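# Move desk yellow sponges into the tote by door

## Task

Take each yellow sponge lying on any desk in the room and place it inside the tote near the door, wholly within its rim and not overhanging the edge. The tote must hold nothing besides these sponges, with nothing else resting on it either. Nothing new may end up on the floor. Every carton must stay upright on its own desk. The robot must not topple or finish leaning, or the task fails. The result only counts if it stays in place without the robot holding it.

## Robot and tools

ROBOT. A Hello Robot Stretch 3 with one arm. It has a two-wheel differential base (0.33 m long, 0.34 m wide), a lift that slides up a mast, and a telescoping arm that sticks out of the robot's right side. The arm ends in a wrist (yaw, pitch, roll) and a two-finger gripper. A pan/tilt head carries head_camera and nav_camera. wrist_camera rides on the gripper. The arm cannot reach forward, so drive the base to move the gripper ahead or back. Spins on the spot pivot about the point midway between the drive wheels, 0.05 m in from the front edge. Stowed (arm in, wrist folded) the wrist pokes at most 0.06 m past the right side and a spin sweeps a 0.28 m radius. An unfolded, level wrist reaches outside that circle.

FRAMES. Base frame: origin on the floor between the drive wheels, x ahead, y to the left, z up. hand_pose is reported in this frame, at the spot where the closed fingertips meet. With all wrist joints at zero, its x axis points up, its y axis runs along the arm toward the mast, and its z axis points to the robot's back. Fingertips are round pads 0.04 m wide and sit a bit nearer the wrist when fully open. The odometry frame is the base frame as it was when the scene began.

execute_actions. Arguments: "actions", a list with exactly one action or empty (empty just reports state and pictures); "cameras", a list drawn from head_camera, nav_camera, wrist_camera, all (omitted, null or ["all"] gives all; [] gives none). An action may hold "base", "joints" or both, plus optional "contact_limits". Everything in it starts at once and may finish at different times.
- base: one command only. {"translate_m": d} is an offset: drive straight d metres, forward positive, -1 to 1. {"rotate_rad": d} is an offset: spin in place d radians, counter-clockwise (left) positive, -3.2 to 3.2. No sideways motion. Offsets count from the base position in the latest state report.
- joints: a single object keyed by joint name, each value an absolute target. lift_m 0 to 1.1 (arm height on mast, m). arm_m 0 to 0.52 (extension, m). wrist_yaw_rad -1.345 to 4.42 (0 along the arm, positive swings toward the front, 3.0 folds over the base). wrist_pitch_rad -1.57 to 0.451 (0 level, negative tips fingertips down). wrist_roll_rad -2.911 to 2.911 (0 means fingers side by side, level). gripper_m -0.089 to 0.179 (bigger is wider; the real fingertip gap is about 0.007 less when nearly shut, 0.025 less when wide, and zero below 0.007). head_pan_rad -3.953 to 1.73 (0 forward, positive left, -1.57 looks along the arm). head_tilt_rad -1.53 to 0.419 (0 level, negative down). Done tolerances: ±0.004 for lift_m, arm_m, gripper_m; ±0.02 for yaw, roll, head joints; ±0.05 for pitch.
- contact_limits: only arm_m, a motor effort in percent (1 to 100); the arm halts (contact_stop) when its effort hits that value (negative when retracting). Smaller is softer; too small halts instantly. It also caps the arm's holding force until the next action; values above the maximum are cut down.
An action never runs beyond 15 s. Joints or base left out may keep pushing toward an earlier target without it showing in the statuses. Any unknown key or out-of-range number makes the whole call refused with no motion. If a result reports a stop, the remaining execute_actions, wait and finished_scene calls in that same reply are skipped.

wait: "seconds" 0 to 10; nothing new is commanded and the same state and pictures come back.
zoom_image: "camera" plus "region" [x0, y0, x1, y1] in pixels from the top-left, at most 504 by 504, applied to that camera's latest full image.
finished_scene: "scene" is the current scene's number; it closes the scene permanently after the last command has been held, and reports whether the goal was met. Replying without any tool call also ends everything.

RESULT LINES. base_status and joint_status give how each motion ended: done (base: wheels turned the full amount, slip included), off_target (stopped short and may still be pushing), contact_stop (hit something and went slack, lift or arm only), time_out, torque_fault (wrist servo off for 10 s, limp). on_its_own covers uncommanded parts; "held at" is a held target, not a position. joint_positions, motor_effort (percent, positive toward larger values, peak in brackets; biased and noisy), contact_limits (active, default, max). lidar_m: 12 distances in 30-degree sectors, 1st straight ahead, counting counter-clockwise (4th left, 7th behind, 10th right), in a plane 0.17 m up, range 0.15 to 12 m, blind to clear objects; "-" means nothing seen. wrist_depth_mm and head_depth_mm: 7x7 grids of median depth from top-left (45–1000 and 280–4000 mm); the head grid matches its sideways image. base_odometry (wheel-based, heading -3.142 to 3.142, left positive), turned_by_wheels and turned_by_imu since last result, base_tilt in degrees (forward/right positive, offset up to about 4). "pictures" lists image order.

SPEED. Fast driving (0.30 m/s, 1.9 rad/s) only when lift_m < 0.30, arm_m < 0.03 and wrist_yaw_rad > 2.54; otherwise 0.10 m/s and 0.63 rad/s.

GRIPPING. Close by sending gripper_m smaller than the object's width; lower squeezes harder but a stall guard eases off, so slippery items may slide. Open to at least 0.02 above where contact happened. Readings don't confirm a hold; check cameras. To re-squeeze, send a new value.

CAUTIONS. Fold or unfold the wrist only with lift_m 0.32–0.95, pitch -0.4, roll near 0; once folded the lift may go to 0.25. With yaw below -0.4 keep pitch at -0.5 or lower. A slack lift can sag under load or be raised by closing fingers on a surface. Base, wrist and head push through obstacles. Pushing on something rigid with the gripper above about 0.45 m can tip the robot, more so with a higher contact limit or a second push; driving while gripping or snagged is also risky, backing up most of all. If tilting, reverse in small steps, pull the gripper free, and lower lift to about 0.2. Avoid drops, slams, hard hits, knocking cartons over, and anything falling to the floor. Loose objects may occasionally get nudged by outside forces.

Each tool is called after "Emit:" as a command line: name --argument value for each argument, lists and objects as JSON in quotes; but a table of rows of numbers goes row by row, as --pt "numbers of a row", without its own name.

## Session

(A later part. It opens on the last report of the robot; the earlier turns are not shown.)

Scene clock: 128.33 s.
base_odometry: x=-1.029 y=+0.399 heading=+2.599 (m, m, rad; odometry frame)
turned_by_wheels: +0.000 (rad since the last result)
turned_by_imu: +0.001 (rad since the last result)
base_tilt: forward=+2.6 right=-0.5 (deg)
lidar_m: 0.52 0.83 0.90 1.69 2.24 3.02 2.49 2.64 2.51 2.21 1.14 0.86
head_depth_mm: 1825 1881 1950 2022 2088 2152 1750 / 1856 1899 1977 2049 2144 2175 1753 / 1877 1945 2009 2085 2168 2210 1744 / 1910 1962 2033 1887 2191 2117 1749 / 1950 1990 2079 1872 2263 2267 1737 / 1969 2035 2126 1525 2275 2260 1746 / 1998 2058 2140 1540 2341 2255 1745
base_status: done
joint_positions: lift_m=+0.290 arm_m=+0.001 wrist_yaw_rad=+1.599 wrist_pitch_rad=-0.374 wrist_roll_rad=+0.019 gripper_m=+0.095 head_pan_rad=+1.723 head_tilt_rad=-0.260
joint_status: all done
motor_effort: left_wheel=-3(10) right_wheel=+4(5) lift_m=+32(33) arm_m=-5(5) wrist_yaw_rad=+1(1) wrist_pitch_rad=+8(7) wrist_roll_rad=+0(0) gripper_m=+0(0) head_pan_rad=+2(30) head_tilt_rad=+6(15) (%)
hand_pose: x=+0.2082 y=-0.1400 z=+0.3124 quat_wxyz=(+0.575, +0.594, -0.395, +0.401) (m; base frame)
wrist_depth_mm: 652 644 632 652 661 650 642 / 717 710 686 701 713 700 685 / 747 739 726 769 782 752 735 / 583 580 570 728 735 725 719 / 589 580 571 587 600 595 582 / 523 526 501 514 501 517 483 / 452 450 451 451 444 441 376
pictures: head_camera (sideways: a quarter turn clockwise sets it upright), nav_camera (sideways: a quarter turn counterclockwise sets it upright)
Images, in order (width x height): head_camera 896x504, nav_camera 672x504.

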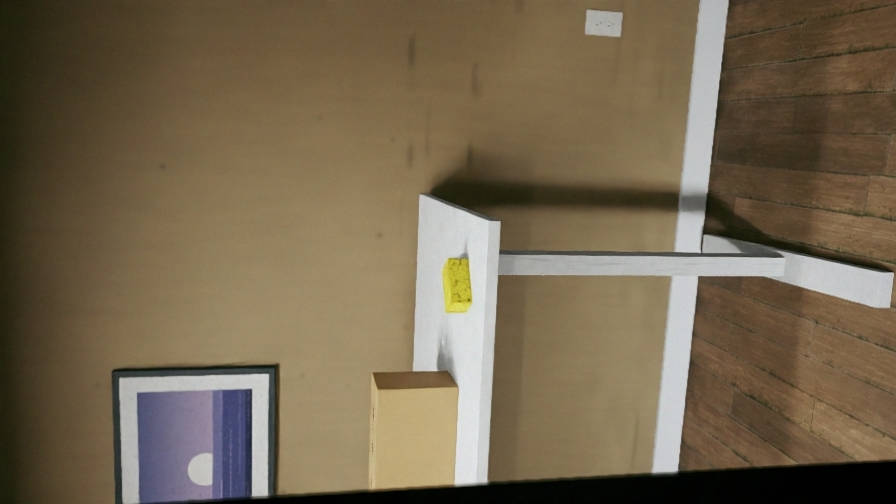

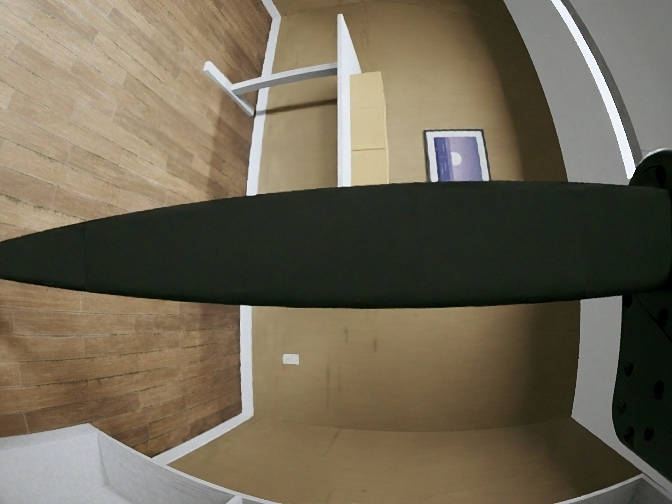

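Emit:
execute_actions --actions '[{"joints": {"wrist_yaw_rad": 2.6, "head_pan_rad": 0.0, "head_tilt_rad": -0.4}}]' --cameras '[]'

Emit:
execute_actions --actions '[{"base": {"rotate_rad": 1.89}}]' --cameras '["head_camera"]'

Emit:
execute_actions --actions '[{"base": {"translate_m": 0.55}}]' --cameras '["head_camera"]'

Scene clock: 135.90 s.
base_odometry: x=-1.029 y=+0.399 heading=+2.599 (m, m, rad; odometry frame)
turned_by_wheels: +0.000 (rad since the last result)
turned_by_imu: +0.000 (rad since the last result)
base_tilt: forward=+2.6 right=-0.5 (deg)
lidar_m: 0.52 0.82 0.90 1.70 2.24 3.03 2.49 2.63 2.50 2.21 1.15 0.86
head_depth_mm: 689 728 774 823 882 942 1021 / 685 731 775 827 885 949 1027 / 564 506 474 610 549 730 994 / 645 681 725 707 823 728 958 / 648 686 729 704 832 728 962 / 651 689 731 700 832 726 968 / 654 691 733 700 837 724 974
base_status: not commanded
joint_positions: lift_m=+0.290 arm_m=+0.001 wrist_yaw_rad=+2.597 wrist_pitch_rad=-0.374 wrist_roll_rad=+0.019 gripper_m=+0.095 head_pan_rad=+0.007 head_tilt_rad=-0.395
joint_status: all done
motor_effort: left_wheel=-3(3) right_wheel=+4(3) lift_m=+32(33) arm_m=-5(5) wrist_yaw_rad=+3(0) wrist_pitch_rad=+8(8) wrist_roll_rad=+1(0) gripper_m=+0(0) head_pan_rad=-2(30) head_tilt_rad=-3(16) (%)
hand_pose: x=+0.0977 y=+0.0501 z=+0.3124 quat_wxyz=(+0.313, +0.710, -0.063, +0.627) (m; base frame)
wrist_depth_mm: - - - - 864 741 595 / - - - - 927 769 622 / - - 968 927 767 715 640 / 766 749 754 749 702 594 556 / 628 619 625 604 610 563 473 / 525 519 503 517 504 521 469 / 467 463 449 447 445 440 440
pictures: none
No camera images: the call's "cameras" was empty. Leave "cameras" out to get every camera's image.

Scene clock: 138.27 s.
base_odometry: x=-1.029 y=+0.399 heading=-1.794 (m, m, rad; odometry frame)
turned_by_wheels: +1.890 (rad since the last result)
turned_by_imu: +1.856 (rad since the last result)
base_tilt: forward=+2.7 right=-0.4 (deg)
lidar_m: 1.70 2.24 2.49 2.64 2.25 2.20 1.45 0.93 0.52 0.79 0.90 1.97
head_depth_mm: 1761 1857 1959 2060 2178 1895 1524 / 1817 1909 1981 2120 2240 1889 1520 / 1869 1964 2011 2222 2291 1885 1522 / 1924 2042 1577 2293 2384 1883 1519 / 1970 2115 1551 2403 2454 1871 1512 / 2053 2158 1587 2480 2459 1875 1512 / 2108 2261 1644 2599 2438 1853 1502
base_status: done
joint_positions: lift_m=+0.290 arm_m=+0.001 wrist_yaw_rad=+2.598 wrist_pitch_rad=-0.374 wrist_roll_rad=+0.019 gripper_m=+0.095 head_pan_rad=+0.007 head_tilt_rad=-0.396
joint_status: not commanded
motor_effort: left_wheel=-4(14) right_wheel=+4(13) lift_m=+33(33) arm_m=-5(5) wrist_yaw_rad=+1(2) wrist_pitch_rad=+8(8) wrist_roll_rad=+1(0) gripper_m=+0(0) head_pan_rad=-2(2) head_tilt_rad=-3(2) (%)
hand_pose: x=+0.0976 y=+0.0502 z=+0.3125 quat_wxyz=(+0.313, +0.710, -0.063, +0.627) (m; base frame)
wrist_depth_mm: - - - - - - - / - - - - - - - / - - 978 935 931 921 909 / 768 740 739 735 738 728 724 / 620 619 623 606 606 599 590 / 524 522 506 514 508 523 508 / 462 459 451 449 444 446 443
pictures: head_camera (sideways: a quarter turn clockwise sets it upright)
Images, in order (width x height): head_camera 896x504.

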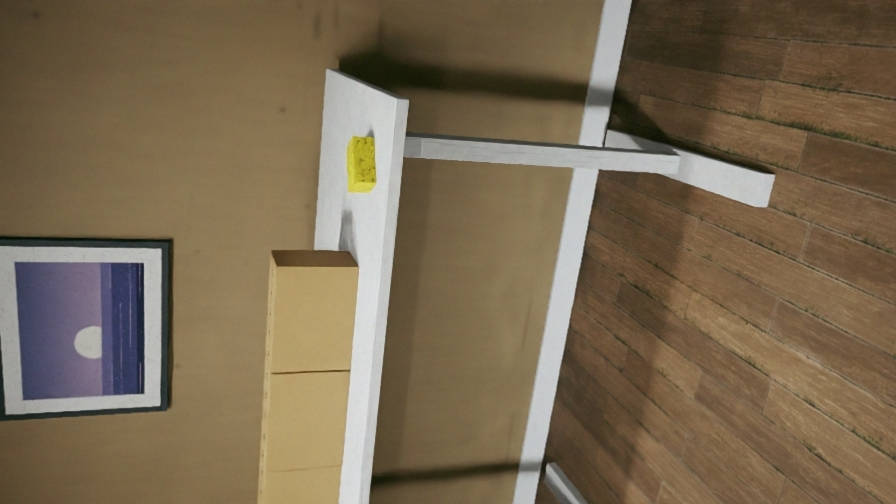

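Scene clock: 141.77 s.
base_odometry: x=-1.151 y=-0.137 heading=-1.794 (m, m, rad; odometry frame)
turned_by_wheels: +0.000 (rad since the last result)
turned_by_imu: +0.002 (rad since the last result)
base_tilt: forward=+2.7 right=-0.5 (deg)
lidar_m: 1.16 1.75 2.28 2.68 2.86 2.64 1.78 0.90 0.98 0.75 1.26 1.18
head_depth_mm: 1334 1400 1463 1032 1658 1742 1522 / 1375 1449 1509 913 1255 1718 1439 / 1414 1491 1559 1022 1776 1848 1517 / 1440 1544 1579 1020 1861 1890 1511 / 1482 1591 1031 1021 1930 1869 1504 / 1531 1650 1073 1069 2015 1877 1511 / 1602 1704 1106 1099 2105 1867 1506
base_status: done
joint_positions: lift_m=+0.290 arm_m=+0.001 wrist_yaw_rad=+2.598 wrist_pitch_rad=-0.373 wrist_roll_rad=+0.019 gripper_m=+0.095 head_pan_rad=+0.007 head_tilt_rad=-0.396
joint_status: not commanded
motor_effort: left_wheel=-4(12) right_wheel=+4(11) lift_m=+32(33) arm_m=-5(5) wrist_yaw_rad=+2(1) wrist_pitch_rad=+7(8) wrist_roll_rad=+0(0) gripper_m=+1(0) head_pan_rad=-3(2) head_tilt_rad=-2(1) (%)
hand_pose: x=+0.0976 y=+0.0503 z=+0.3127 quat_wxyz=(+0.313, +0.710, -0.063, +0.628) (m; base frame)
wrist_depth_mm: - - - - - - - / - - - - - - - / - - 965 951 951 917 932 / 767 747 749 735 731 734 728 / 627 621 621 611 609 600 588 / 521 523 502 516 507 521 505 / 463 464 456 450 448 446 440
pictures: head_camera (sideways: a quarter turn clockwise sets it upright)
Images, in order (width x height): head_camera 896x504.

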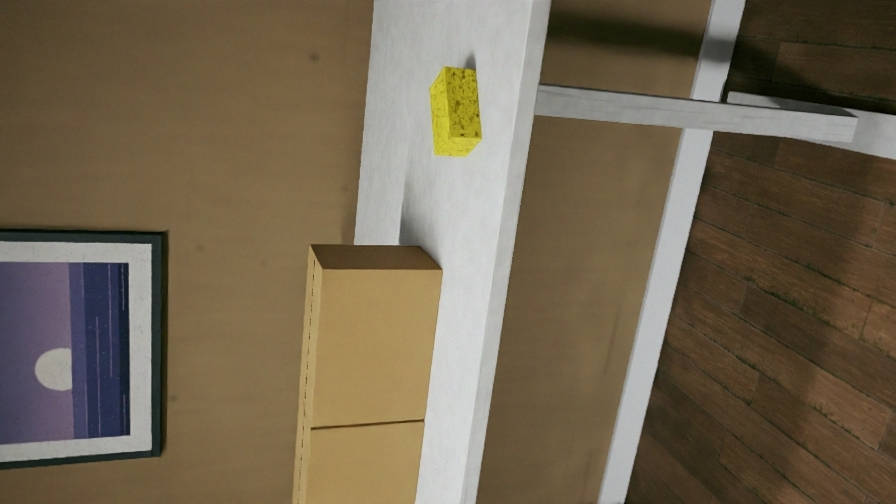

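Emit:
execute_actions --actions '[{"base": {"translate_m": 0.56}, "joints": {"lift_m": 0.9, "wrist_yaw_rad": 0.0, "wrist_pitch_rad": -0.3, "gripper_m": 0.13, "head_tilt_rad": -0.6}}]' --cameras '["head_camera", "nav_camera"]'

Scene clock: 150.77 s.
base_odometry: x=-1.275 y=-0.683 heading=-1.794 (m, m, rad; odometry frame)
turned_by_wheels: +0.000 (rad since the last result)
turned_by_imu: +0.002 (rad since the last result)
base_tilt: forward=+2.6 right=-0.5 (deg)
lidar_m: 1.10 1.30 2.56 2.19 3.16 3.24 2.14 1.29 0.95 1.22 1.21 0.62
head_depth_mm: 879 952 946 663 497 417 369 / 906 977 942 663 510 417 377 / 934 1009 940 662 510 415 1258 / 961 1049 521 563 508 414 1278 / 991 1083 474 508 508 414 1304 / 1028 1117 488 529 506 426 1298 / 1062 1149 502 552 506 447 1295
base_status: done
joint_positions: lift_m=+0.900 arm_m=+0.001 wrist_yaw_rad=+0.003 wrist_pitch_rad=-0.324 wrist_roll_rad=+0.019 gripper_m=+0.130 head_pan_rad=+0.007 head_tilt_rad=-0.593
joint_status: all done
motor_effort: left_wheel=-5(10) right_wheel=+4(12) lift_m=+33(34) arm_m=-5(6) wrist_yaw_rad=-3(2) wrist_pitch_rad=+7(11) wrist_roll_rad=+1(0) gripper_m=-1(86) head_pan_rad=-3(2) head_tilt_rad=-3(21) (%)
hand_pose: x=-0.0209 y=-0.3816 z=+0.9342 quat_wxyz=(+0.692, +0.114, -0.704, -0.114) (m; base frame)
wrist_depth_mm: 887 - - 910 826 775 721 / 899 - - - 906 841 759 / 911 - - - - 875 798 / 946 - - - - 937 790 / - - - - - - 762 / - - - - - - 805 / - - - - - - 934
pictures: head_camera (sideways: a quarter turn clockwise sets it upright), nav_camera (sideways: a quarter turn counterclockwise sets it upright)
Images, in order (width x height): head_camera 896x504, nav_camera 672x504.

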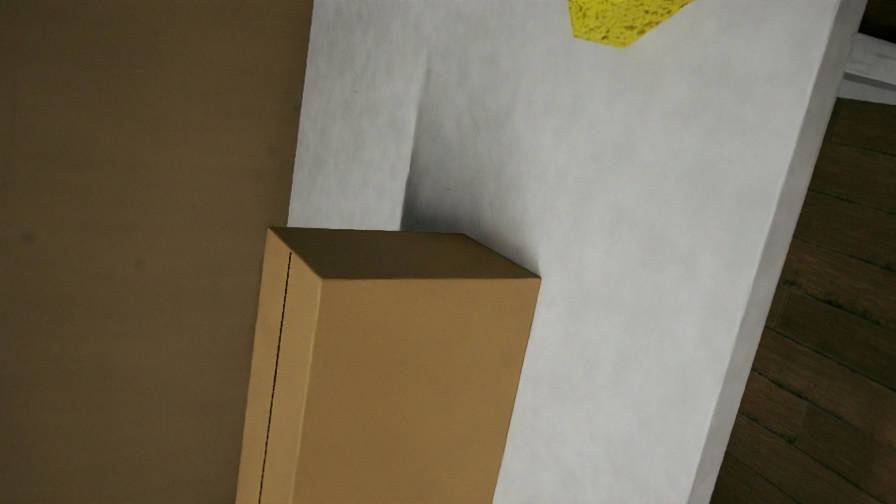

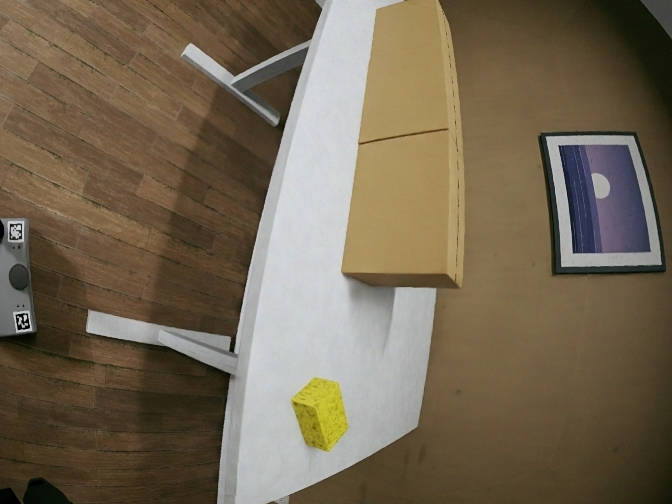

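Emit:
execute_actions --actions '[{"base": {"rotate_rad": 1.275}, "joints": {"lift_m": 1.095, "wrist_pitch_rad": 0.05, "head_pan_rad": -1.57, "head_tilt_rad": -0.7}}]' --cameras '["nav_camera", "wrist_camera"]'

Scene clock: 154.33 s.
base_odometry: x=-1.275 y=-0.683 heading=-0.520 (m, m, rad; odometry frame)
turned_by_wheels: +1.275 (rad since the last result)
turned_by_imu: +1.256 (rad since the last result)
base_tilt: forward=+2.6 right=-0.5 (deg)
lidar_m: 2.19 2.19 3.09 3.24 1.40 0.96 1.22 1.28 1.12 0.63 1.14 1.30
head_depth_mm: - - - - - 412 1236 / - - - - - 411 1242 / - - - - - 410 1190 / - 994 - 563 443 410 1234 / 917 1011 736 560 454 409 1235 / 920 1002 733 559 453 1335 1236 / 934 987 495 519 451 1334 1233
base_status: done
joint_positions: lift_m=+1.095 arm_m=+0.001 wrist_yaw_rad=+0.002 wrist_pitch_rad=+0.024 wrist_roll_rad=+0.019 gripper_m=+0.130 head_pan_rad=-1.563 head_tilt_rad=-0.691
joint_status: all done
motor_effort: left_wheel=-4(10) right_wheel=+4(9) lift_m=+33(35) arm_m=-5(5) wrist_yaw_rad=-2(2) wrist_pitch_rad=+8(8) wrist_roll_rad=+0(0) gripper_m=+0(0) head_pan_rad=-2(30) head_tilt_rad=-4(16) (%)
hand_pose: x=-0.0210 y=-0.4031 z=+1.2156 quat_wxyz=(+0.701, -0.008, -0.713, +0.009) (m; base frame)
wrist_depth_mm: 783 768 769 767 762 754 744 / 791 788 791 793 777 761 752 / 846 833 819 804 799 792 782 / 877 858 866 845 832 804 804 / 889 889 848 858 843 826 838 / 295 - 643 640 634 - 836 / 236 320 506 498 499 881 879
pictures: nav_camera (sideways: a quarter turn counterclockwise sets it upright), wrist_camera
Images, in order (width x height): nav_camera 672x504, wrist_camera 644x364.

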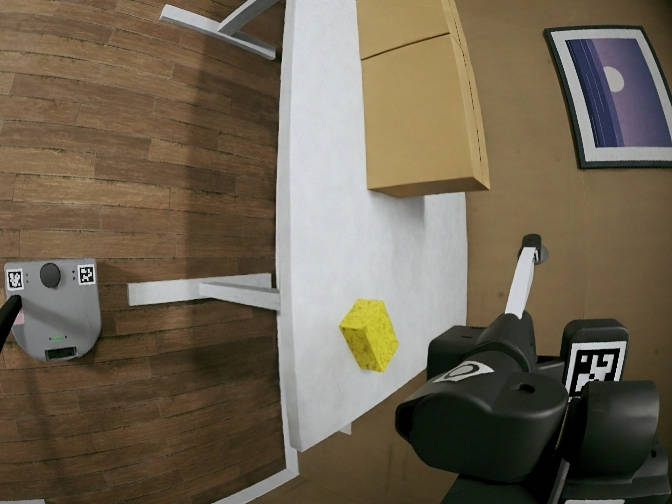

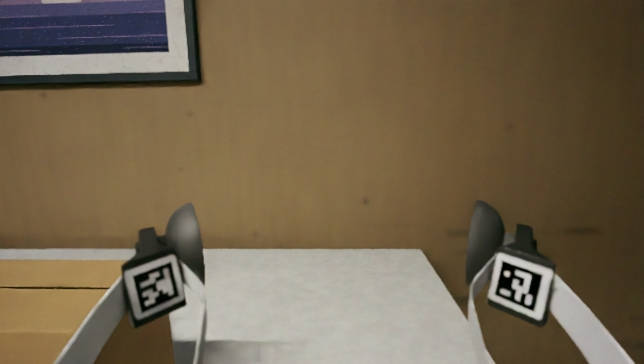

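Emit:
execute_actions --actions '[{"base": {"translate_m": -0.07}, "joints": {"arm_m": 0.51, "wrist_yaw_rad": 1.25, "gripper_m": 0.1}}]' --cameras '["nav_camera", "wrist_camera", "head_camera"]'

Scene clock: 161.07 s.
base_odometry: x=-1.335 y=-0.649 heading=-0.520 (m, m, rad; odometry frame)
turned_by_wheels: +0.000 (rad since the last result)
turned_by_imu: +0.000 (rad since the last result)
base_tilt: forward=+2.6 right=-0.4 (deg)
lidar_m: 2.26 2.27 3.33 3.25 1.41 0.89 1.15 1.20 1.12 0.62 1.15 1.36
head_depth_mm: 910 1005 1122 1223 458 413 1243 / 914 993 778 566 456 411 1239 / 934 984 742 512 455 410 1244 / 951 984 739 489 447 409 1189 / - 993 735 560 453 408 1239 / 939 997 731 559 452 408 1229 / 945 991 731 557 450 1332 1231
base_status: done
joint_positions: lift_m=+1.095 arm_m=+0.510 wrist_yaw_rad=+1.248 wrist_pitch_rad=+0.024 wrist_roll_rad=+0.019 gripper_m=+0.100 head_pan_rad=-1.563 head_tilt_rad=-0.692
joint_status: all done
motor_effort: left_wheel=-4(12) right_wheel=+4(5) lift_m=+33(32) arm_m=+3(4) wrist_yaw_rad=+1(0) wrist_pitch_rad=+8(8) wrist_roll_rad=+1(0) gripper_m=-1(87) head_pan_rad=-3(2) head_tilt_rad=-5(4) (%)
hand_pose: x=+0.2221 y=-0.7360 z=+1.2156 quat_wxyz=(+0.564, +0.410, -0.584, +0.416) (m; base frame)
wrist_depth_mm: - - - - 684 468 365 / - - - - 738 501 377 / - - - - 747 502 382 / - - - - 771 516 386 / 444 490 - 904 834 494 391 / 292 392 621 638 644 - 394 / 246 456 497 491 492 515 385
pictures: head_camera (sideways: a quarter turn clockwise sets it upright), nav_camera (sideways: a quarter turn counterclockwise sets it upright), wrist_camera
Images, in order (width x height): head_camera 896x504, nav_camera 672x504, wrist_camera 644x364.

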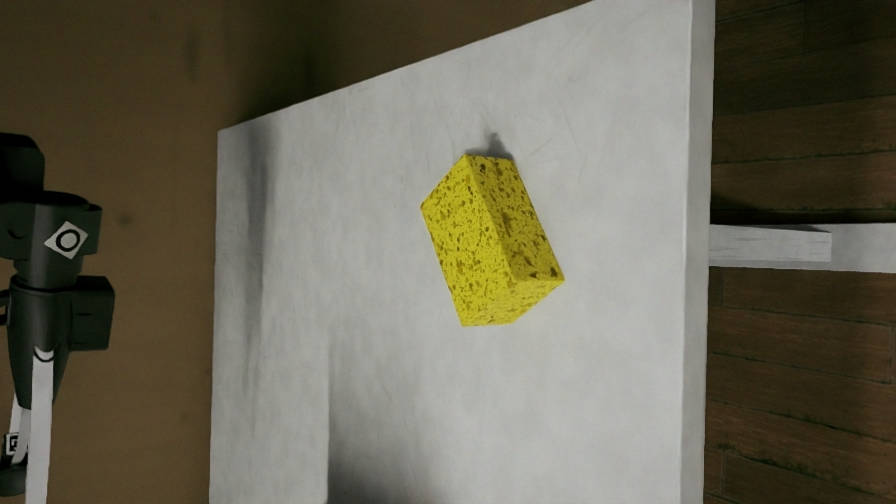

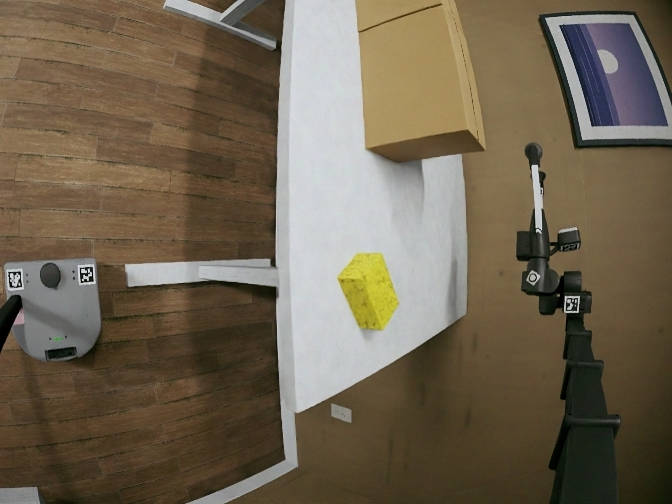

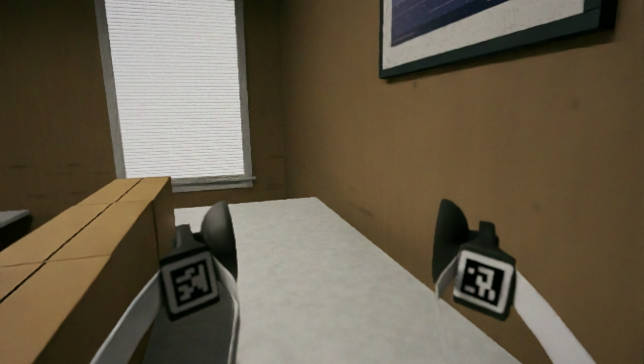

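Emit:
execute_actions --actions '[{"joints": {"wrist_yaw_rad": 1.48, "wrist_pitch_rad": -0.3}}]' --cameras '["wrist_camera"]'

Scene clock: 163.07 s.
base_odometry: x=-1.335 y=-0.649 heading=-0.520 (m, m, rad; odometry frame)
turned_by_wheels: +0.000 (rad since the last result)
turned_by_imu: +0.000 (rad since the last result)
base_tilt: forward=+2.6 right=-0.4 (deg)
lidar_m: 2.26 2.27 3.32 3.26 1.40 0.89 1.14 1.20 1.12 0.62 1.14 1.36
head_depth_mm: 909 1005 1119 1223 458 412 1241 / 914 995 778 566 457 411 1241 / 938 985 742 512 455 410 1241 / 946 987 738 488 446 409 1187 / - 990 734 561 453 409 1231 / 915 995 732 558 453 407 1235 / 924 1000 728 558 451 1337 1229
base_status: not commanded
joint_positions: lift_m=+1.095 arm_m=+0.510 wrist_yaw_rad=+1.477 wrist_pitch_rad=-0.314 wrist_roll_rad=+0.019 gripper_m=+0.100 head_pan_rad=-1.563 head_tilt_rad=-0.692
joint_status: all done
motor_effort: left_wheel=-4(5) right_wheel=+4(4) lift_m=+33(32) arm_m=+4(4) wrist_yaw_rad=+2(2) wrist_pitch_rad=+5(8) wrist_roll_rad=+1(0) gripper_m=+0(0) head_pan_rad=-3(3) head_tilt_rad=-4(3) (%)
hand_pose: x=+0.2138 y=-0.6767 z=+1.1314 quat_wxyz=(+0.587, +0.556, -0.447, +0.383) (m; base frame)
wrist_depth_mm: - - - - - 716 490 / - 559 541 - - 727 499 / - 285 451 728 720 694 502 / 212 223 432 552 548 544 502 / 169 185 438 438 439 442 446 / 167 173 362 369 361 - 358 / 186 199 308 316 312 309 308
pictures: wrist_camera
Images, in order (width x height): wrist_camera 644x364.

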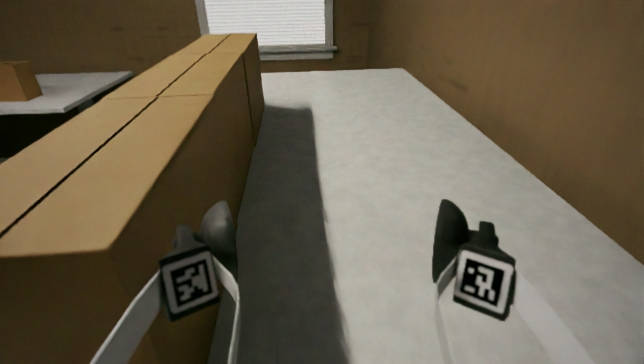

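Emit:
execute_actions --actions '[{"joints": {"wrist_yaw_rad": -1.065, "wrist_pitch_rad": -0.7, "arm_m": 0.28, "gripper_m": 0.15}}]' --cameras '["wrist_camera", "head_camera"]'

Scene clock: 168.77 s.
base_odometry: x=-1.335 y=-0.649 heading=-0.520 (m, m, rad; odometry frame)
turned_by_wheels: +0.000 (rad since the last result)
turned_by_imu: +0.001 (rad since the last result)
base_tilt: forward=+2.6 right=-0.4 (deg)
lidar_m: 2.25 2.27 3.33 3.23 1.41 0.89 1.15 1.20 1.12 0.62 1.14 1.36
head_depth_mm: 892 1005 1141 1224 457 412 1240 / - - 728 564 456 411 1241 / - - 710 512 455 410 1243 / - 976 738 488 447 410 1186 / 919 996 736 562 453 408 1232 / 928 997 733 560 452 408 1234 / 932 990 729 558 451 1328 1228
base_status: not commanded
joint_positions: lift_m=+1.095 arm_m=+0.280 wrist_yaw_rad=-1.063 wrist_pitch_rad=-0.709 wrist_roll_rad=+0.019 gripper_m=+0.150 head_pan_rad=-1.563 head_tilt_rad=-0.692
joint_status: all done
motor_effort: left_wheel=-4(3) right_wheel=+4(4) lift_m=+33(33) arm_m=-5(6) wrist_yaw_rad=-1(2) wrist_pitch_rad=+3(5) wrist_roll_rad=+0(0) gripper_m=+0(87) head_pan_rad=-3(3) head_tilt_rad=-2(3) (%)
hand_pose: x=-0.1776 y=-0.5122 z=+1.0483 quat_wxyz=(+0.441, -0.129, -0.700, -0.547) (m; base frame)
wrist_depth_mm: 500 606 798 - - 940 816 / 531 658 864 - - - 926 / 562 696 965 - - - - / 308 753 - - - - - / 276 281 - - - - - / 250 - 248 - - - - / 229 227 228 227 - - -
pictures: head_camera (sideways: a quarter turn clockwise sets it upright), wrist_camera
Images, in order (width x height): head_camera 896x504, wrist_camera 644x364.

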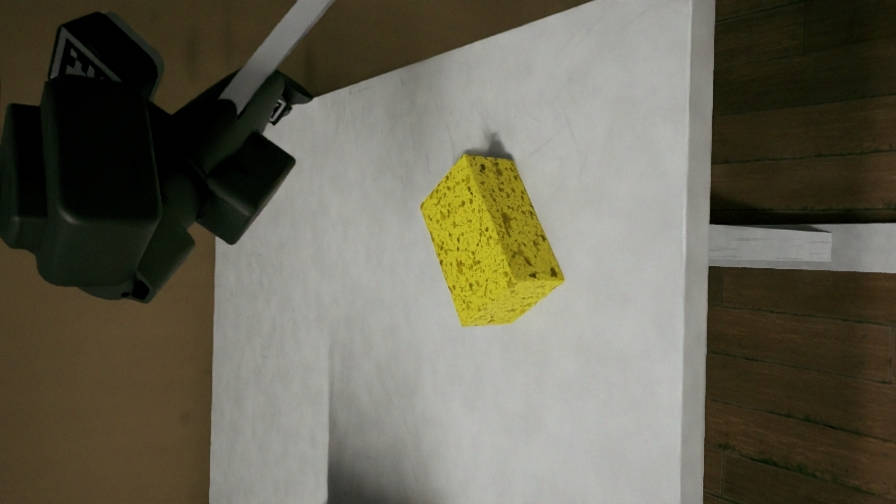

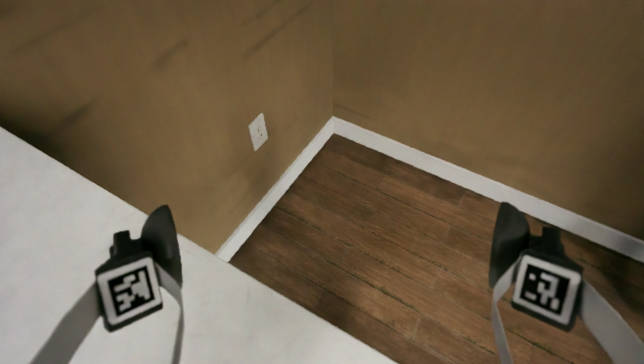

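Emit:
execute_actions --actions '[{"joints": {"wrist_pitch_rad": -1.2, "lift_m": 1.1}}]' --cameras '["wrist_camera", "head_camera"]'

Scene clock: 170.23 s.
base_odometry: x=-1.335 y=-0.649 heading=-0.520 (m, m, rad; odometry frame)
turned_by_wheels: +0.000 (rad since the last result)
turned_by_imu: +0.000 (rad since the last result)
base_tilt: forward=+2.6 right=-0.4 (deg)
lidar_m: 2.25 2.27 3.33 3.24 1.41 0.89 1.14 1.20 1.12 0.62 1.14 1.36
head_depth_mm: 909 1004 1124 1246 457 412 1242 / - 1040 860 566 456 411 1240 / - - 679 510 456 410 1236 / - - 707 489 446 409 1184 / 911 996 736 562 453 409 1234 / 928 994 730 561 452 408 1230 / 932 991 729 558 451 1331 1229
base_status: not commanded
joint_positions: lift_m=+1.100 arm_m=+0.280 wrist_yaw_rad=-1.063 wrist_pitch_rad=-1.200 wrist_roll_rad=+0.019 gripper_m=+0.150 head_pan_rad=-1.563 head_tilt_rad=-0.692
joint_status: all done
motor_effort: left_wheel=-4(4) right_wheel=+4(4) lift_m=+32(35) arm_m=-5(5) wrist_yaw_rad=-2(2) wrist_pitch_rad=+0(2) wrist_roll_rad=+0(1) gripper_m=+0(1) head_pan_rad=-3(2) head_tilt_rad=-3(4) (%)
hand_pose: x=-0.0831 y=-0.4595 z=+0.9910 quat_wxyz=(+0.294, +0.043, -0.708, -0.641) (m; base frame)
wrist_depth_mm: 225 224 - - - - - / 219 218 218 - - - - / 214 213 212 212 - - - / 208 208 206 207 205 207 - / 203 204 203 201 201 200 - / 199 - 198 198 196 195 195 / 196 195 193 151 191 192 190
pictures: head_camera (sideways: a quarter turn clockwise sets it upright), wrist_camera
Images, in order (width x height): head_camera 896x504, wrist_camera 644x364.

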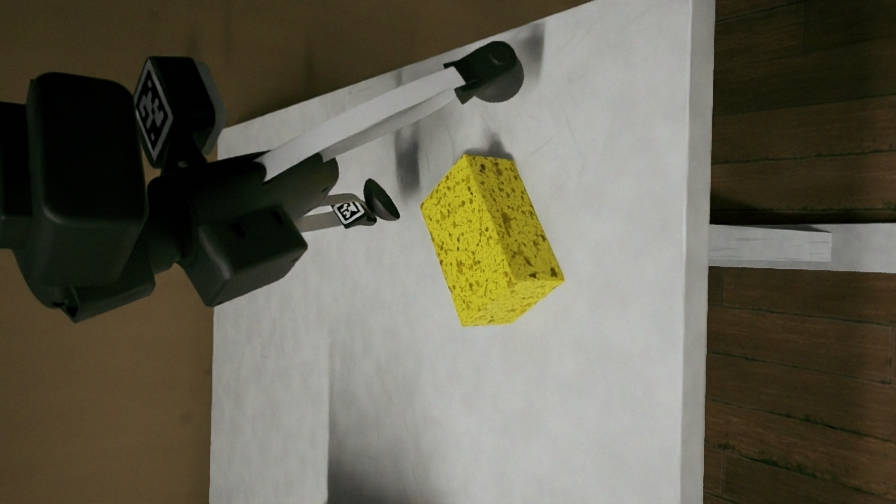

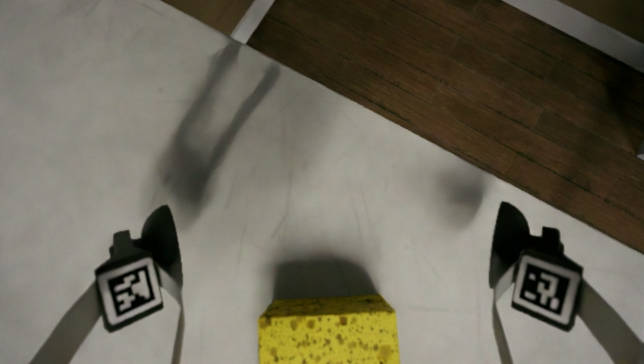

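Well aligned. Pitch down fully.

Emit:
execute_actions --actions '[{"joints": {"wrist_pitch_rad": -1.54}}]' --cameras '["wrist_camera"]'

Scene clock: 171.80 s.
base_odometry: x=-1.335 y=-0.649 heading=-0.520 (m, m, rad; odometry frame)
turned_by_wheels: +0.000 (rad since the last result)
turned_by_imu: +0.000 (rad since the last result)
base_tilt: forward=+2.6 right=-0.5 (deg)
lidar_m: 2.26 2.27 3.33 3.24 1.41 0.89 1.14 1.20 1.11 0.62 1.14 1.36
head_depth_mm: 908 1005 1125 1232 458 412 1242 / - 994 777 567 456 411 1240 / - 985 742 545 437 410 1242 / - - - 487 447 409 1188 / 923 988 734 543 453 408 1234 / 928 997 734 560 452 408 1232 / 929 992 730 558 451 1330 1234
base_status: not commanded
joint_positions: lift_m=+1.100 arm_m=+0.280 wrist_yaw_rad=-1.063 wrist_pitch_rad=-1.532 wrist_roll_rad=+0.019 gripper_m=+0.150 head_pan_rad=-1.563 head_tilt_rad=-0.692
joint_status: all done
motor_effort: left_wheel=-4(3) right_wheel=+4(4) lift_m=+33(34) arm_m=-5(5) wrist_yaw_rad=-2(2) wrist_pitch_rad=-2(3) wrist_roll_rad=+1(0) gripper_m=+1(1) head_pan_rad=-3(2) head_tilt_rad=-4(4) (%)
hand_pose: x=-0.0091 y=-0.4182 z=+0.9816 quat_wxyz=(+0.184, +0.158, -0.689, -0.683) (m; base frame)
wrist_depth_mm: 174 174 174 173 173 172 - / 180 179 179 178 177 177 176 / 184 184 182 165 181 181 182 / 190 189 187 142 185 186 186 / 194 192 193 146 190 191 192 / 200 - 199 151 195 198 - / 205 206 205 155 201 203 -
pictures: wrist_camera
Images, in order (width x height): wrist_camera 644x364.

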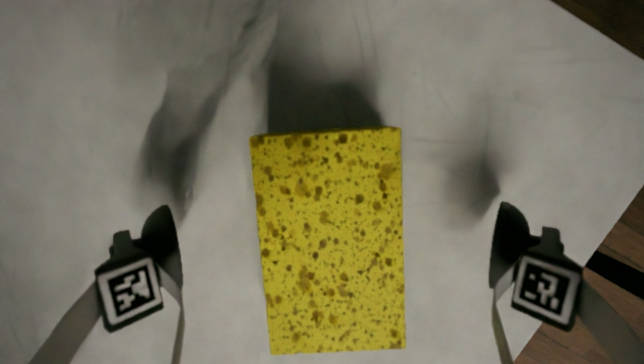

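Emit:
execute_actions --actions '[{"joints": {"gripper_m": 0.02, "lift_m": 1.094, "wrist_yaw_rad": -1.03}}]' --cameras '["wrist_camera"]'

Scene clock: 174.27 s.
base_odometry: x=-1.335 y=-0.649 heading=-0.520 (m, m, rad; odometry frame)
turned_by_wheels: +0.000 (rad since the last result)
turned_by_imu: +0.000 (rad since the last result)
base_tilt: forward=+2.6 right=-0.4 (deg)
lidar_m: 2.26 2.27 3.31 3.24 1.41 0.89 1.14 1.21 1.12 0.62 1.14 1.36
head_depth_mm: 908 1004 1123 1225 458 413 1240 / - 996 778 567 457 411 1234 / - - 742 564 454 410 1237 / - - - 476 442 410 1190 / 917 992 706 560 453 409 1234 / 928 995 732 560 452 408 1228 / 932 992 730 557 451 1331 1229
base_status: not commanded
joint_positions: lift_m=+1.094 arm_m=+0.280 wrist_yaw_rad=-1.033 wrist_pitch_rad=-1.532 wrist_roll_rad=+0.019 gripper_m=+0.021 head_pan_rad=-1.563 head_tilt_rad=-0.692
joint_status: all done
motor_effort: left_wheel=-3(4) right_wheel=+4(4) lift_m=+26(29) arm_m=-5(5) wrist_yaw_rad=+2(2) wrist_pitch_rad=-2(2) wrist_roll_rad=+0(1) gripper_m=-15(94) head_pan_rad=-3(3) head_tilt_rad=-4(4) (%)
hand_pose: x=-0.0093 y=-0.4178 z=+0.9759 quat_wxyz=(+0.194, +0.169, -0.687, -0.680) (m; base frame)
wrist_depth_mm: 169 169 169 167 168 167 - / 174 173 172 173 172 171 171 / 178 178 176 164 176 175 175 / 183 183 181 134 179 181 180 / 189 188 185 137 138 185 186 / 194 193 - 141 142 190 - / 200 200 198 145 194 197 -
pictures: wrist_camera
Images, in order (width x height): wrist_camera 644x364.

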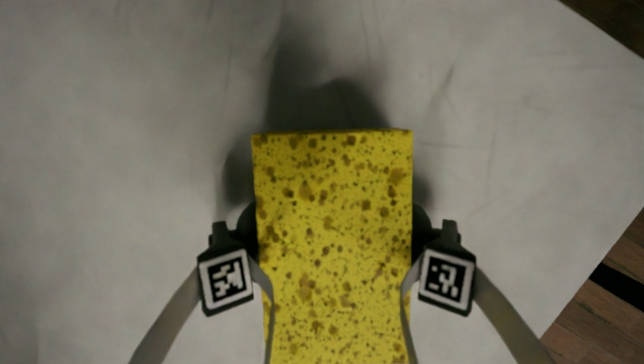

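Emit:
execute_actions --actions '[{"joints": {"lift_m": 1.1}}]' --cameras '[]'

Emit:
execute_actions --actions '[{"base": {"rotate_rad": -1.6}, "joints": {"arm_m": 0.0, "head_pan_rad": -3.0, "head_tilt_rad": -0.5}}]' --cameras '["head_camera", "wrist_camera", "nav_camera"]'

Scene clock: 177.60 s.
base_odometry: x=-1.335 y=-0.649 heading=-0.520 (m, m, rad; odometry frame)
turned_by_wheels: +0.000 (rad since the last result)
turned_by_imu: +0.000 (rad since the last result)
base_tilt: forward=+2.7 right=-0.4 (deg)
lidar_m: 2.25 2.26 3.29 3.23 1.41 0.89 1.14 1.20 1.12 0.62 1.15 1.36
head_depth_mm: 911 1009 1124 1222 458 412 1241 / - 995 778 565 457 411 1241 / - 986 741 546 454 410 1241 / - - - 466 443 409 1188 / 923 992 720 561 454 408 1239 / 926 997 732 560 452 408 1232 / 933 990 729 558 452 1325 1228
base_status: not commanded
joint_positions: lift_m=+1.100 arm_m=+0.280 wrist_yaw_rad=-1.033 wrist_pitch_rad=-1.532 wrist_roll_rad=+0.019 gripper_m=+0.021 head_pan_rad=-1.563 head_tilt_rad=-0.692
joint_status: all done
motor_effort: left_wheel=-4(4) right_wheel=+4(4) lift_m=+33(34) arm_m=-5(5) wrist_yaw_rad=+1(2) wrist_pitch_rad=-2(2) wrist_roll_rad=+1(0) gripper_m=-15(16) head_pan_rad=-3(3) head_tilt_rad=-5(3) (%)
hand_pose: x=-0.0093 y=-0.4178 z=+0.9816 quat_wxyz=(+0.194, +0.169, -0.687, -0.680) (m; base frame)
wrist_depth_mm: 175 174 174 173 173 173 - / 179 179 178 178 177 177 177 / 184 184 181 164 181 181 181 / 189 188 187 134 185 186 185 / 195 193 191 137 138 191 192 / 199 200 - 142 142 197 - / 205 205 204 145 201 204 -
pictures: none
No camera images: the call's "cameras" was empty. Leave "cameras" out to get every camera's image.

Scene clock: 181.10 s.
base_odometry: x=-1.335 y=-0.649 heading=-2.120 (m, m, rad; odometry frame)
turned_by_wheels: -1.600 (rad since the last result)
turned_by_imu: -1.575 (rad since the last result)
base_tilt: forward=+2.6 right=-0.5 (deg)
lidar_m: 0.62 1.13 1.36 2.63 2.26 3.53 3.68 1.36 0.89 1.15 1.19 1.12
head_depth_mm: - - - - 2132 1674 1390 / - - - - 2109 1676 1386 / - - - - 2116 1667 1381 / - - - 2484 2090 1664 1384 / - - - 2533 2026 1660 1384 / - - - 2513 1997 1656 1373 / - - - 2431 2072 1657 1381
base_status: done
joint_positions: lift_m=+1.100 arm_m=+0.001 wrist_yaw_rad=-1.032 wrist_pitch_rad=-1.534 wrist_roll_rad=+0.019 gripper_m=+0.021 head_pan_rad=-2.993 head_tilt_rad=-0.508
joint_status: all done
motor_effort: left_wheel=+4(9) right_wheel=-3(8) lift_m=+32(34) arm_m=-5(4) wrist_yaw_rad=+1(2) wrist_pitch_rad=-1(2) wrist_roll_rad=+0(1) gripper_m=-15(15) head_pan_rad=-1(29) head_tilt_rad=+3(24) (%)
hand_pose: x=-0.0089 y=-0.1386 z=+0.9816 quat_wxyz=(+0.194, +0.170, -0.686, -0.680) (m; base frame)
wrist_depth_mm: - - - - - - - / - - - - - - - / - - - 146 135 - - / - - - 134 135 - - / - - - 137 138 - - / - - - 142 141 - - / - - - 145 - - -
pictures: head_camera (sideways: a quarter turn clockwise sets it upright), nav_camera (sideways: a quarter turn counterclockwise sets it upright), wrist_camera
Images, in order (width x height): head_camera 896x504, nav_camera 672x504, wrist_camera 644x364.

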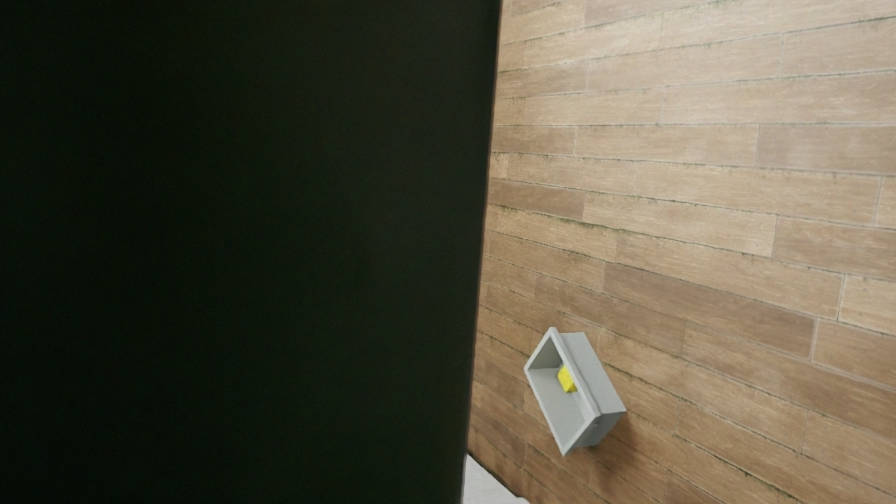

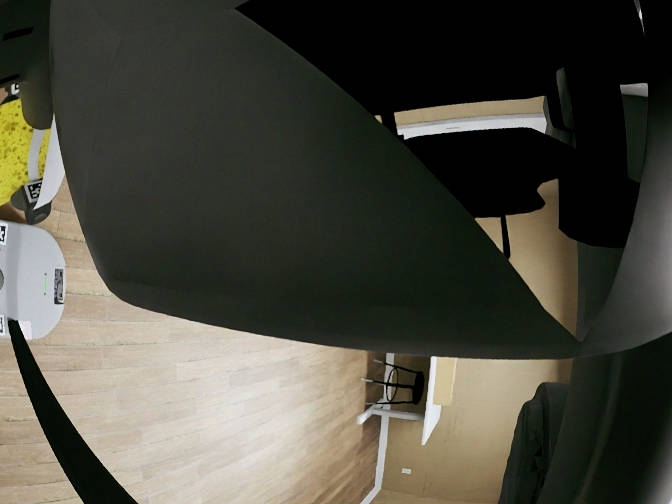

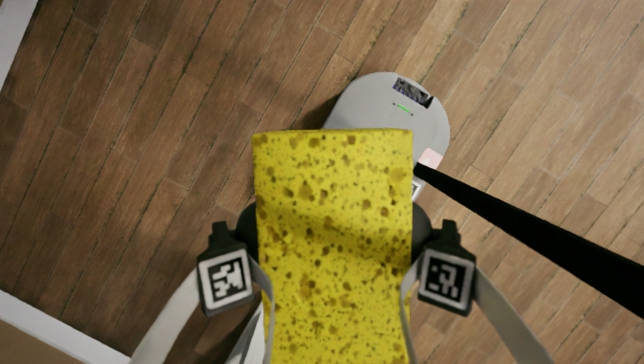

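Emit:
execute_actions --actions '[{"base": {"translate_m": -1.0}, "joints": {"lift_m": 0.33, "arm_m": 0.2, "wrist_yaw_rad": -0.66, "wrist_pitch_rad": -1.5, "head_pan_rad": -2.3, "head_tilt_rad": -0.95}}]' --cameras '["head_camera"]'

Scene clock: 193.73 s.
base_odometry: x=-0.814 y=+0.205 heading=-2.119 (m, m, rad; odometry frame)
turned_by_wheels: +0.000 (rad since the last result)
turned_by_imu: +0.000 (rad since the last result)
base_tilt: forward=+2.6 right=-0.5 (deg)
lidar_m: 1.62 2.03 2.74 2.20 2.77 2.37 2.23 1.53 1.16 0.81 1.06 1.63
head_depth_mm: 1829 2161 1909 1630 1420 1266 1160 / 1650 1966 1901 1623 1415 1261 1151 / 1489 1744 1891 1559 1401 1260 1159 / 1360 1558 1803 1555 1386 1263 1162 / 1264 1447 1693 1609 1407 1273 1117 / 1181 1338 1534 1603 1418 1283 1102 / 1098 1240 1398 1551 1411 1289 1097
base_status: done
joint_positions: lift_m=+0.330 arm_m=+0.200 wrist_yaw_rad=-0.662 wrist_pitch_rad=-1.503 wrist_roll_rad=+0.019 gripper_m=+0.021 head_pan_rad=-2.307 head_tilt_rad=-0.938
joint_status: all done
motor_effort: left_wheel=+3(5) right_wheel=-3(8) lift_m=+26(28) arm_m=+3(6) wrist_yaw_rad=+1(2) wrist_pitch_rad=+1(0) wrist_roll_rad=+0(0) gripper_m=-16(15) head_pan_rad=+2(23) head_tilt_rad=-5(34) (%)
hand_pose: x=-0.0174 y=-0.3391 z=+0.2116 quat_wxyz=(+0.325, +0.283, -0.648, -0.628) (m; base frame)
wrist_depth_mm: 345 342 343 342 344 342 340 / 353 351 351 352 350 349 346 / 359 360 355 163 356 359 354 / 370 370 366 134 360 364 363 / 378 377 371 137 138 372 - / 388 386 - 141 141 - - / 397 394 394 146 145 - -
pictures: head_camera (sideways: a quarter turn clockwise sets it upright)
Images, in order (width x height): head_camera 896x504.

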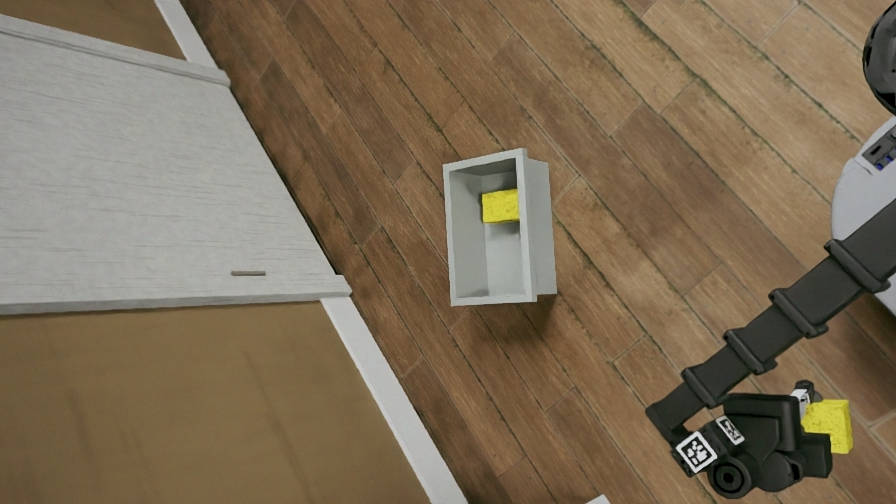

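Emit:
execute_actions --actions '[{"base": {"translate_m": -0.555}, "joints": {"lift_m": 0.31, "arm_m": 0.5, "head_pan_rad": -1.57, "head_tilt_rad": -1.05}}]' --cameras '["head_camera", "wrist_camera"]'

Scene clock: 202.67 s.
base_odometry: x=-0.525 y=+0.678 heading=-2.119 (m, m, rad; odometry frame)
turned_by_wheels: +0.000 (rad since the last result)
turned_by_imu: +0.002 (rad since the last result)
base_tilt: forward=+2.6 right=-0.5 (deg)
lidar_m: 2.18 2.49 2.35 2.25 2.79 1.92 1.68 1.52 1.12 1.11 0.91 1.47
head_depth_mm: 1038 1223 1493 1513 1352 1231 1121 / 1055 1243 1485 1519 1351 1225 1141 / 1057 1246 1516 1510 1298 1223 - / 1065 1250 1512 1343 1312 1220 1151 / 1061 1246 1520 1508 1324 1215 1113 / 1064 1253 1522 1491 1336 1217 1110 / 1064 1250 1431 1447 1342 1213 1109
base_status: done
joint_positions: lift_m=+0.310 arm_m=+0.500 wrist_yaw_rad=-0.662 wrist_pitch_rad=-1.503 wrist_roll_rad=+0.019 gripper_m=+0.021 head_pan_rad=-1.577 head_tilt_rad=-1.037
joint_status: all done
motor_effort: left_wheel=+3(4) right_wheel=-3(8) lift_m=+26(26) arm_m=+4(3) wrist_yaw_rad=+0(1) wrist_pitch_rad=+1(1) wrist_roll_rad=+1(0) gripper_m=-15(15) head_pan_rad=+2(25) head_tilt_rad=-5(18) (%)
hand_pose: x=-0.0175 y=-0.6391 z=+0.1916 quat_wxyz=(+0.326, +0.283, -0.648, -0.628) (m; base frame)
wrist_depth_mm: 326 324 326 323 322 319 318 / 334 333 226 276 288 303 254 / 338 338 324 164 331 294 266 / 350 346 229 134 297 299 270 / 356 356 349 138 138 335 270 / 366 362 - 141 141 278 251 / 373 373 371 146 241 369 370
pictures: head_camera (sideways: a quarter turn clockwise sets it upright), wrist_camera
Images, in order (width x height): head_camera 896x504, wrist_camera 644x364.

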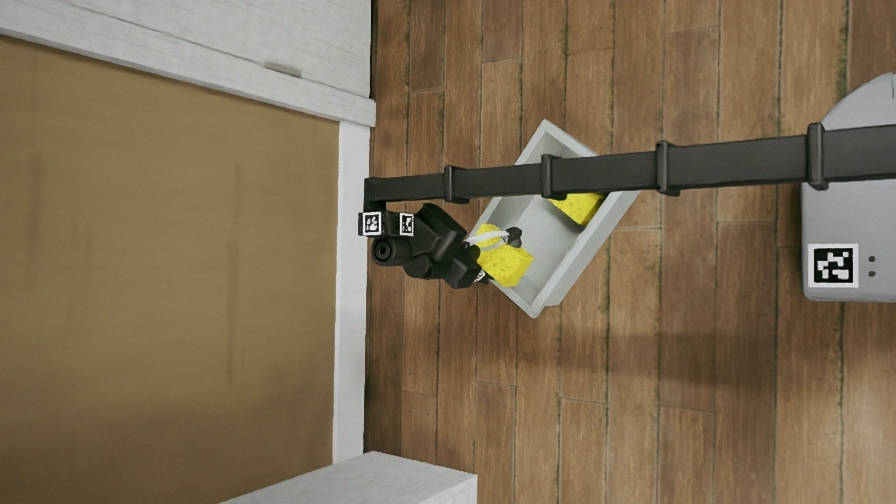

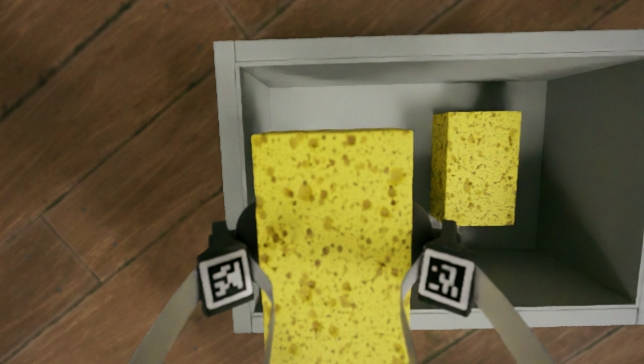

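Emit:
execute_actions --actions '[{"base": {"translate_m": -0.029}, "joints": {"lift_m": 0.29}}]' --cameras '["wrist_camera"]'

Scene clock: 205.17 s.
base_odometry: x=-0.510 y=+0.703 heading=-2.119 (m, m, rad; odometry frame)
turned_by_wheels: +0.000 (rad since the last result)
turned_by_imu: +0.000 (rad since the last result)
base_tilt: forward=+2.6 right=-0.5 (deg)
lidar_m: 2.21 2.52 2.37 2.24 2.78 1.64 1.65 1.52 1.12 0.59 0.93 1.49
head_depth_mm: 1036 1218 1480 1514 1354 1229 1127 / 1061 1237 1472 1509 1348 1225 1148 / 1063 1248 1514 1494 1300 1223 - / 1065 1243 1516 1458 1309 1220 1147 / 1065 1249 1516 1496 1327 1213 1111 / 1067 1256 1515 1495 1341 1214 1109 / 1069 1252 1474 1473 1339 1213 1108
base_status: done
joint_positions: lift_m=+0.290 arm_m=+0.500 wrist_yaw_rad=-0.662 wrist_pitch_rad=-1.503 wrist_roll_rad=+0.019 gripper_m=+0.021 head_pan_rad=-1.577 head_tilt_rad=-1.037
joint_status: all done
motor_effort: left_wheel=+3(5) right_wheel=-2(9) lift_m=+26(25) arm_m=+3(4) wrist_yaw_rad=+1(1) wrist_pitch_rad=+1(1) wrist_roll_rad=+0(0) gripper_m=-15(16) head_pan_rad=+2(2) head_tilt_rad=-5(7) (%)
hand_pose: x=-0.0175 y=-0.6391 z=+0.1716 quat_wxyz=(+0.326, +0.283, -0.648, -0.628) (m; base frame)
wrist_depth_mm: 308 308 307 307 304 305 303 / 315 315 200 200 207 198 197 / 324 318 241 164 313 311 239 / 332 327 214 134 276 297 239 / 337 336 212 138 138 311 241 / 344 341 - 141 141 308 243 / 353 353 230 145 224 233 223
pictures: wrist_camera
Images, in order (width x height): wrist_camera 644x364.

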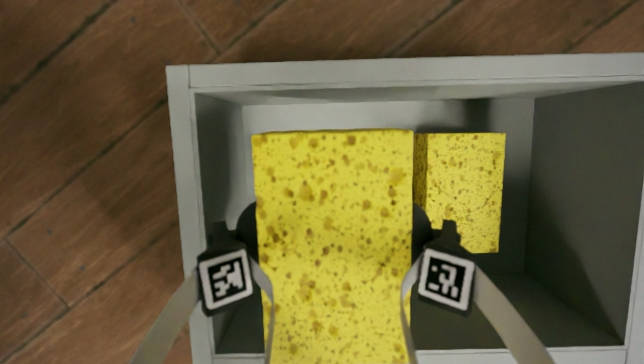

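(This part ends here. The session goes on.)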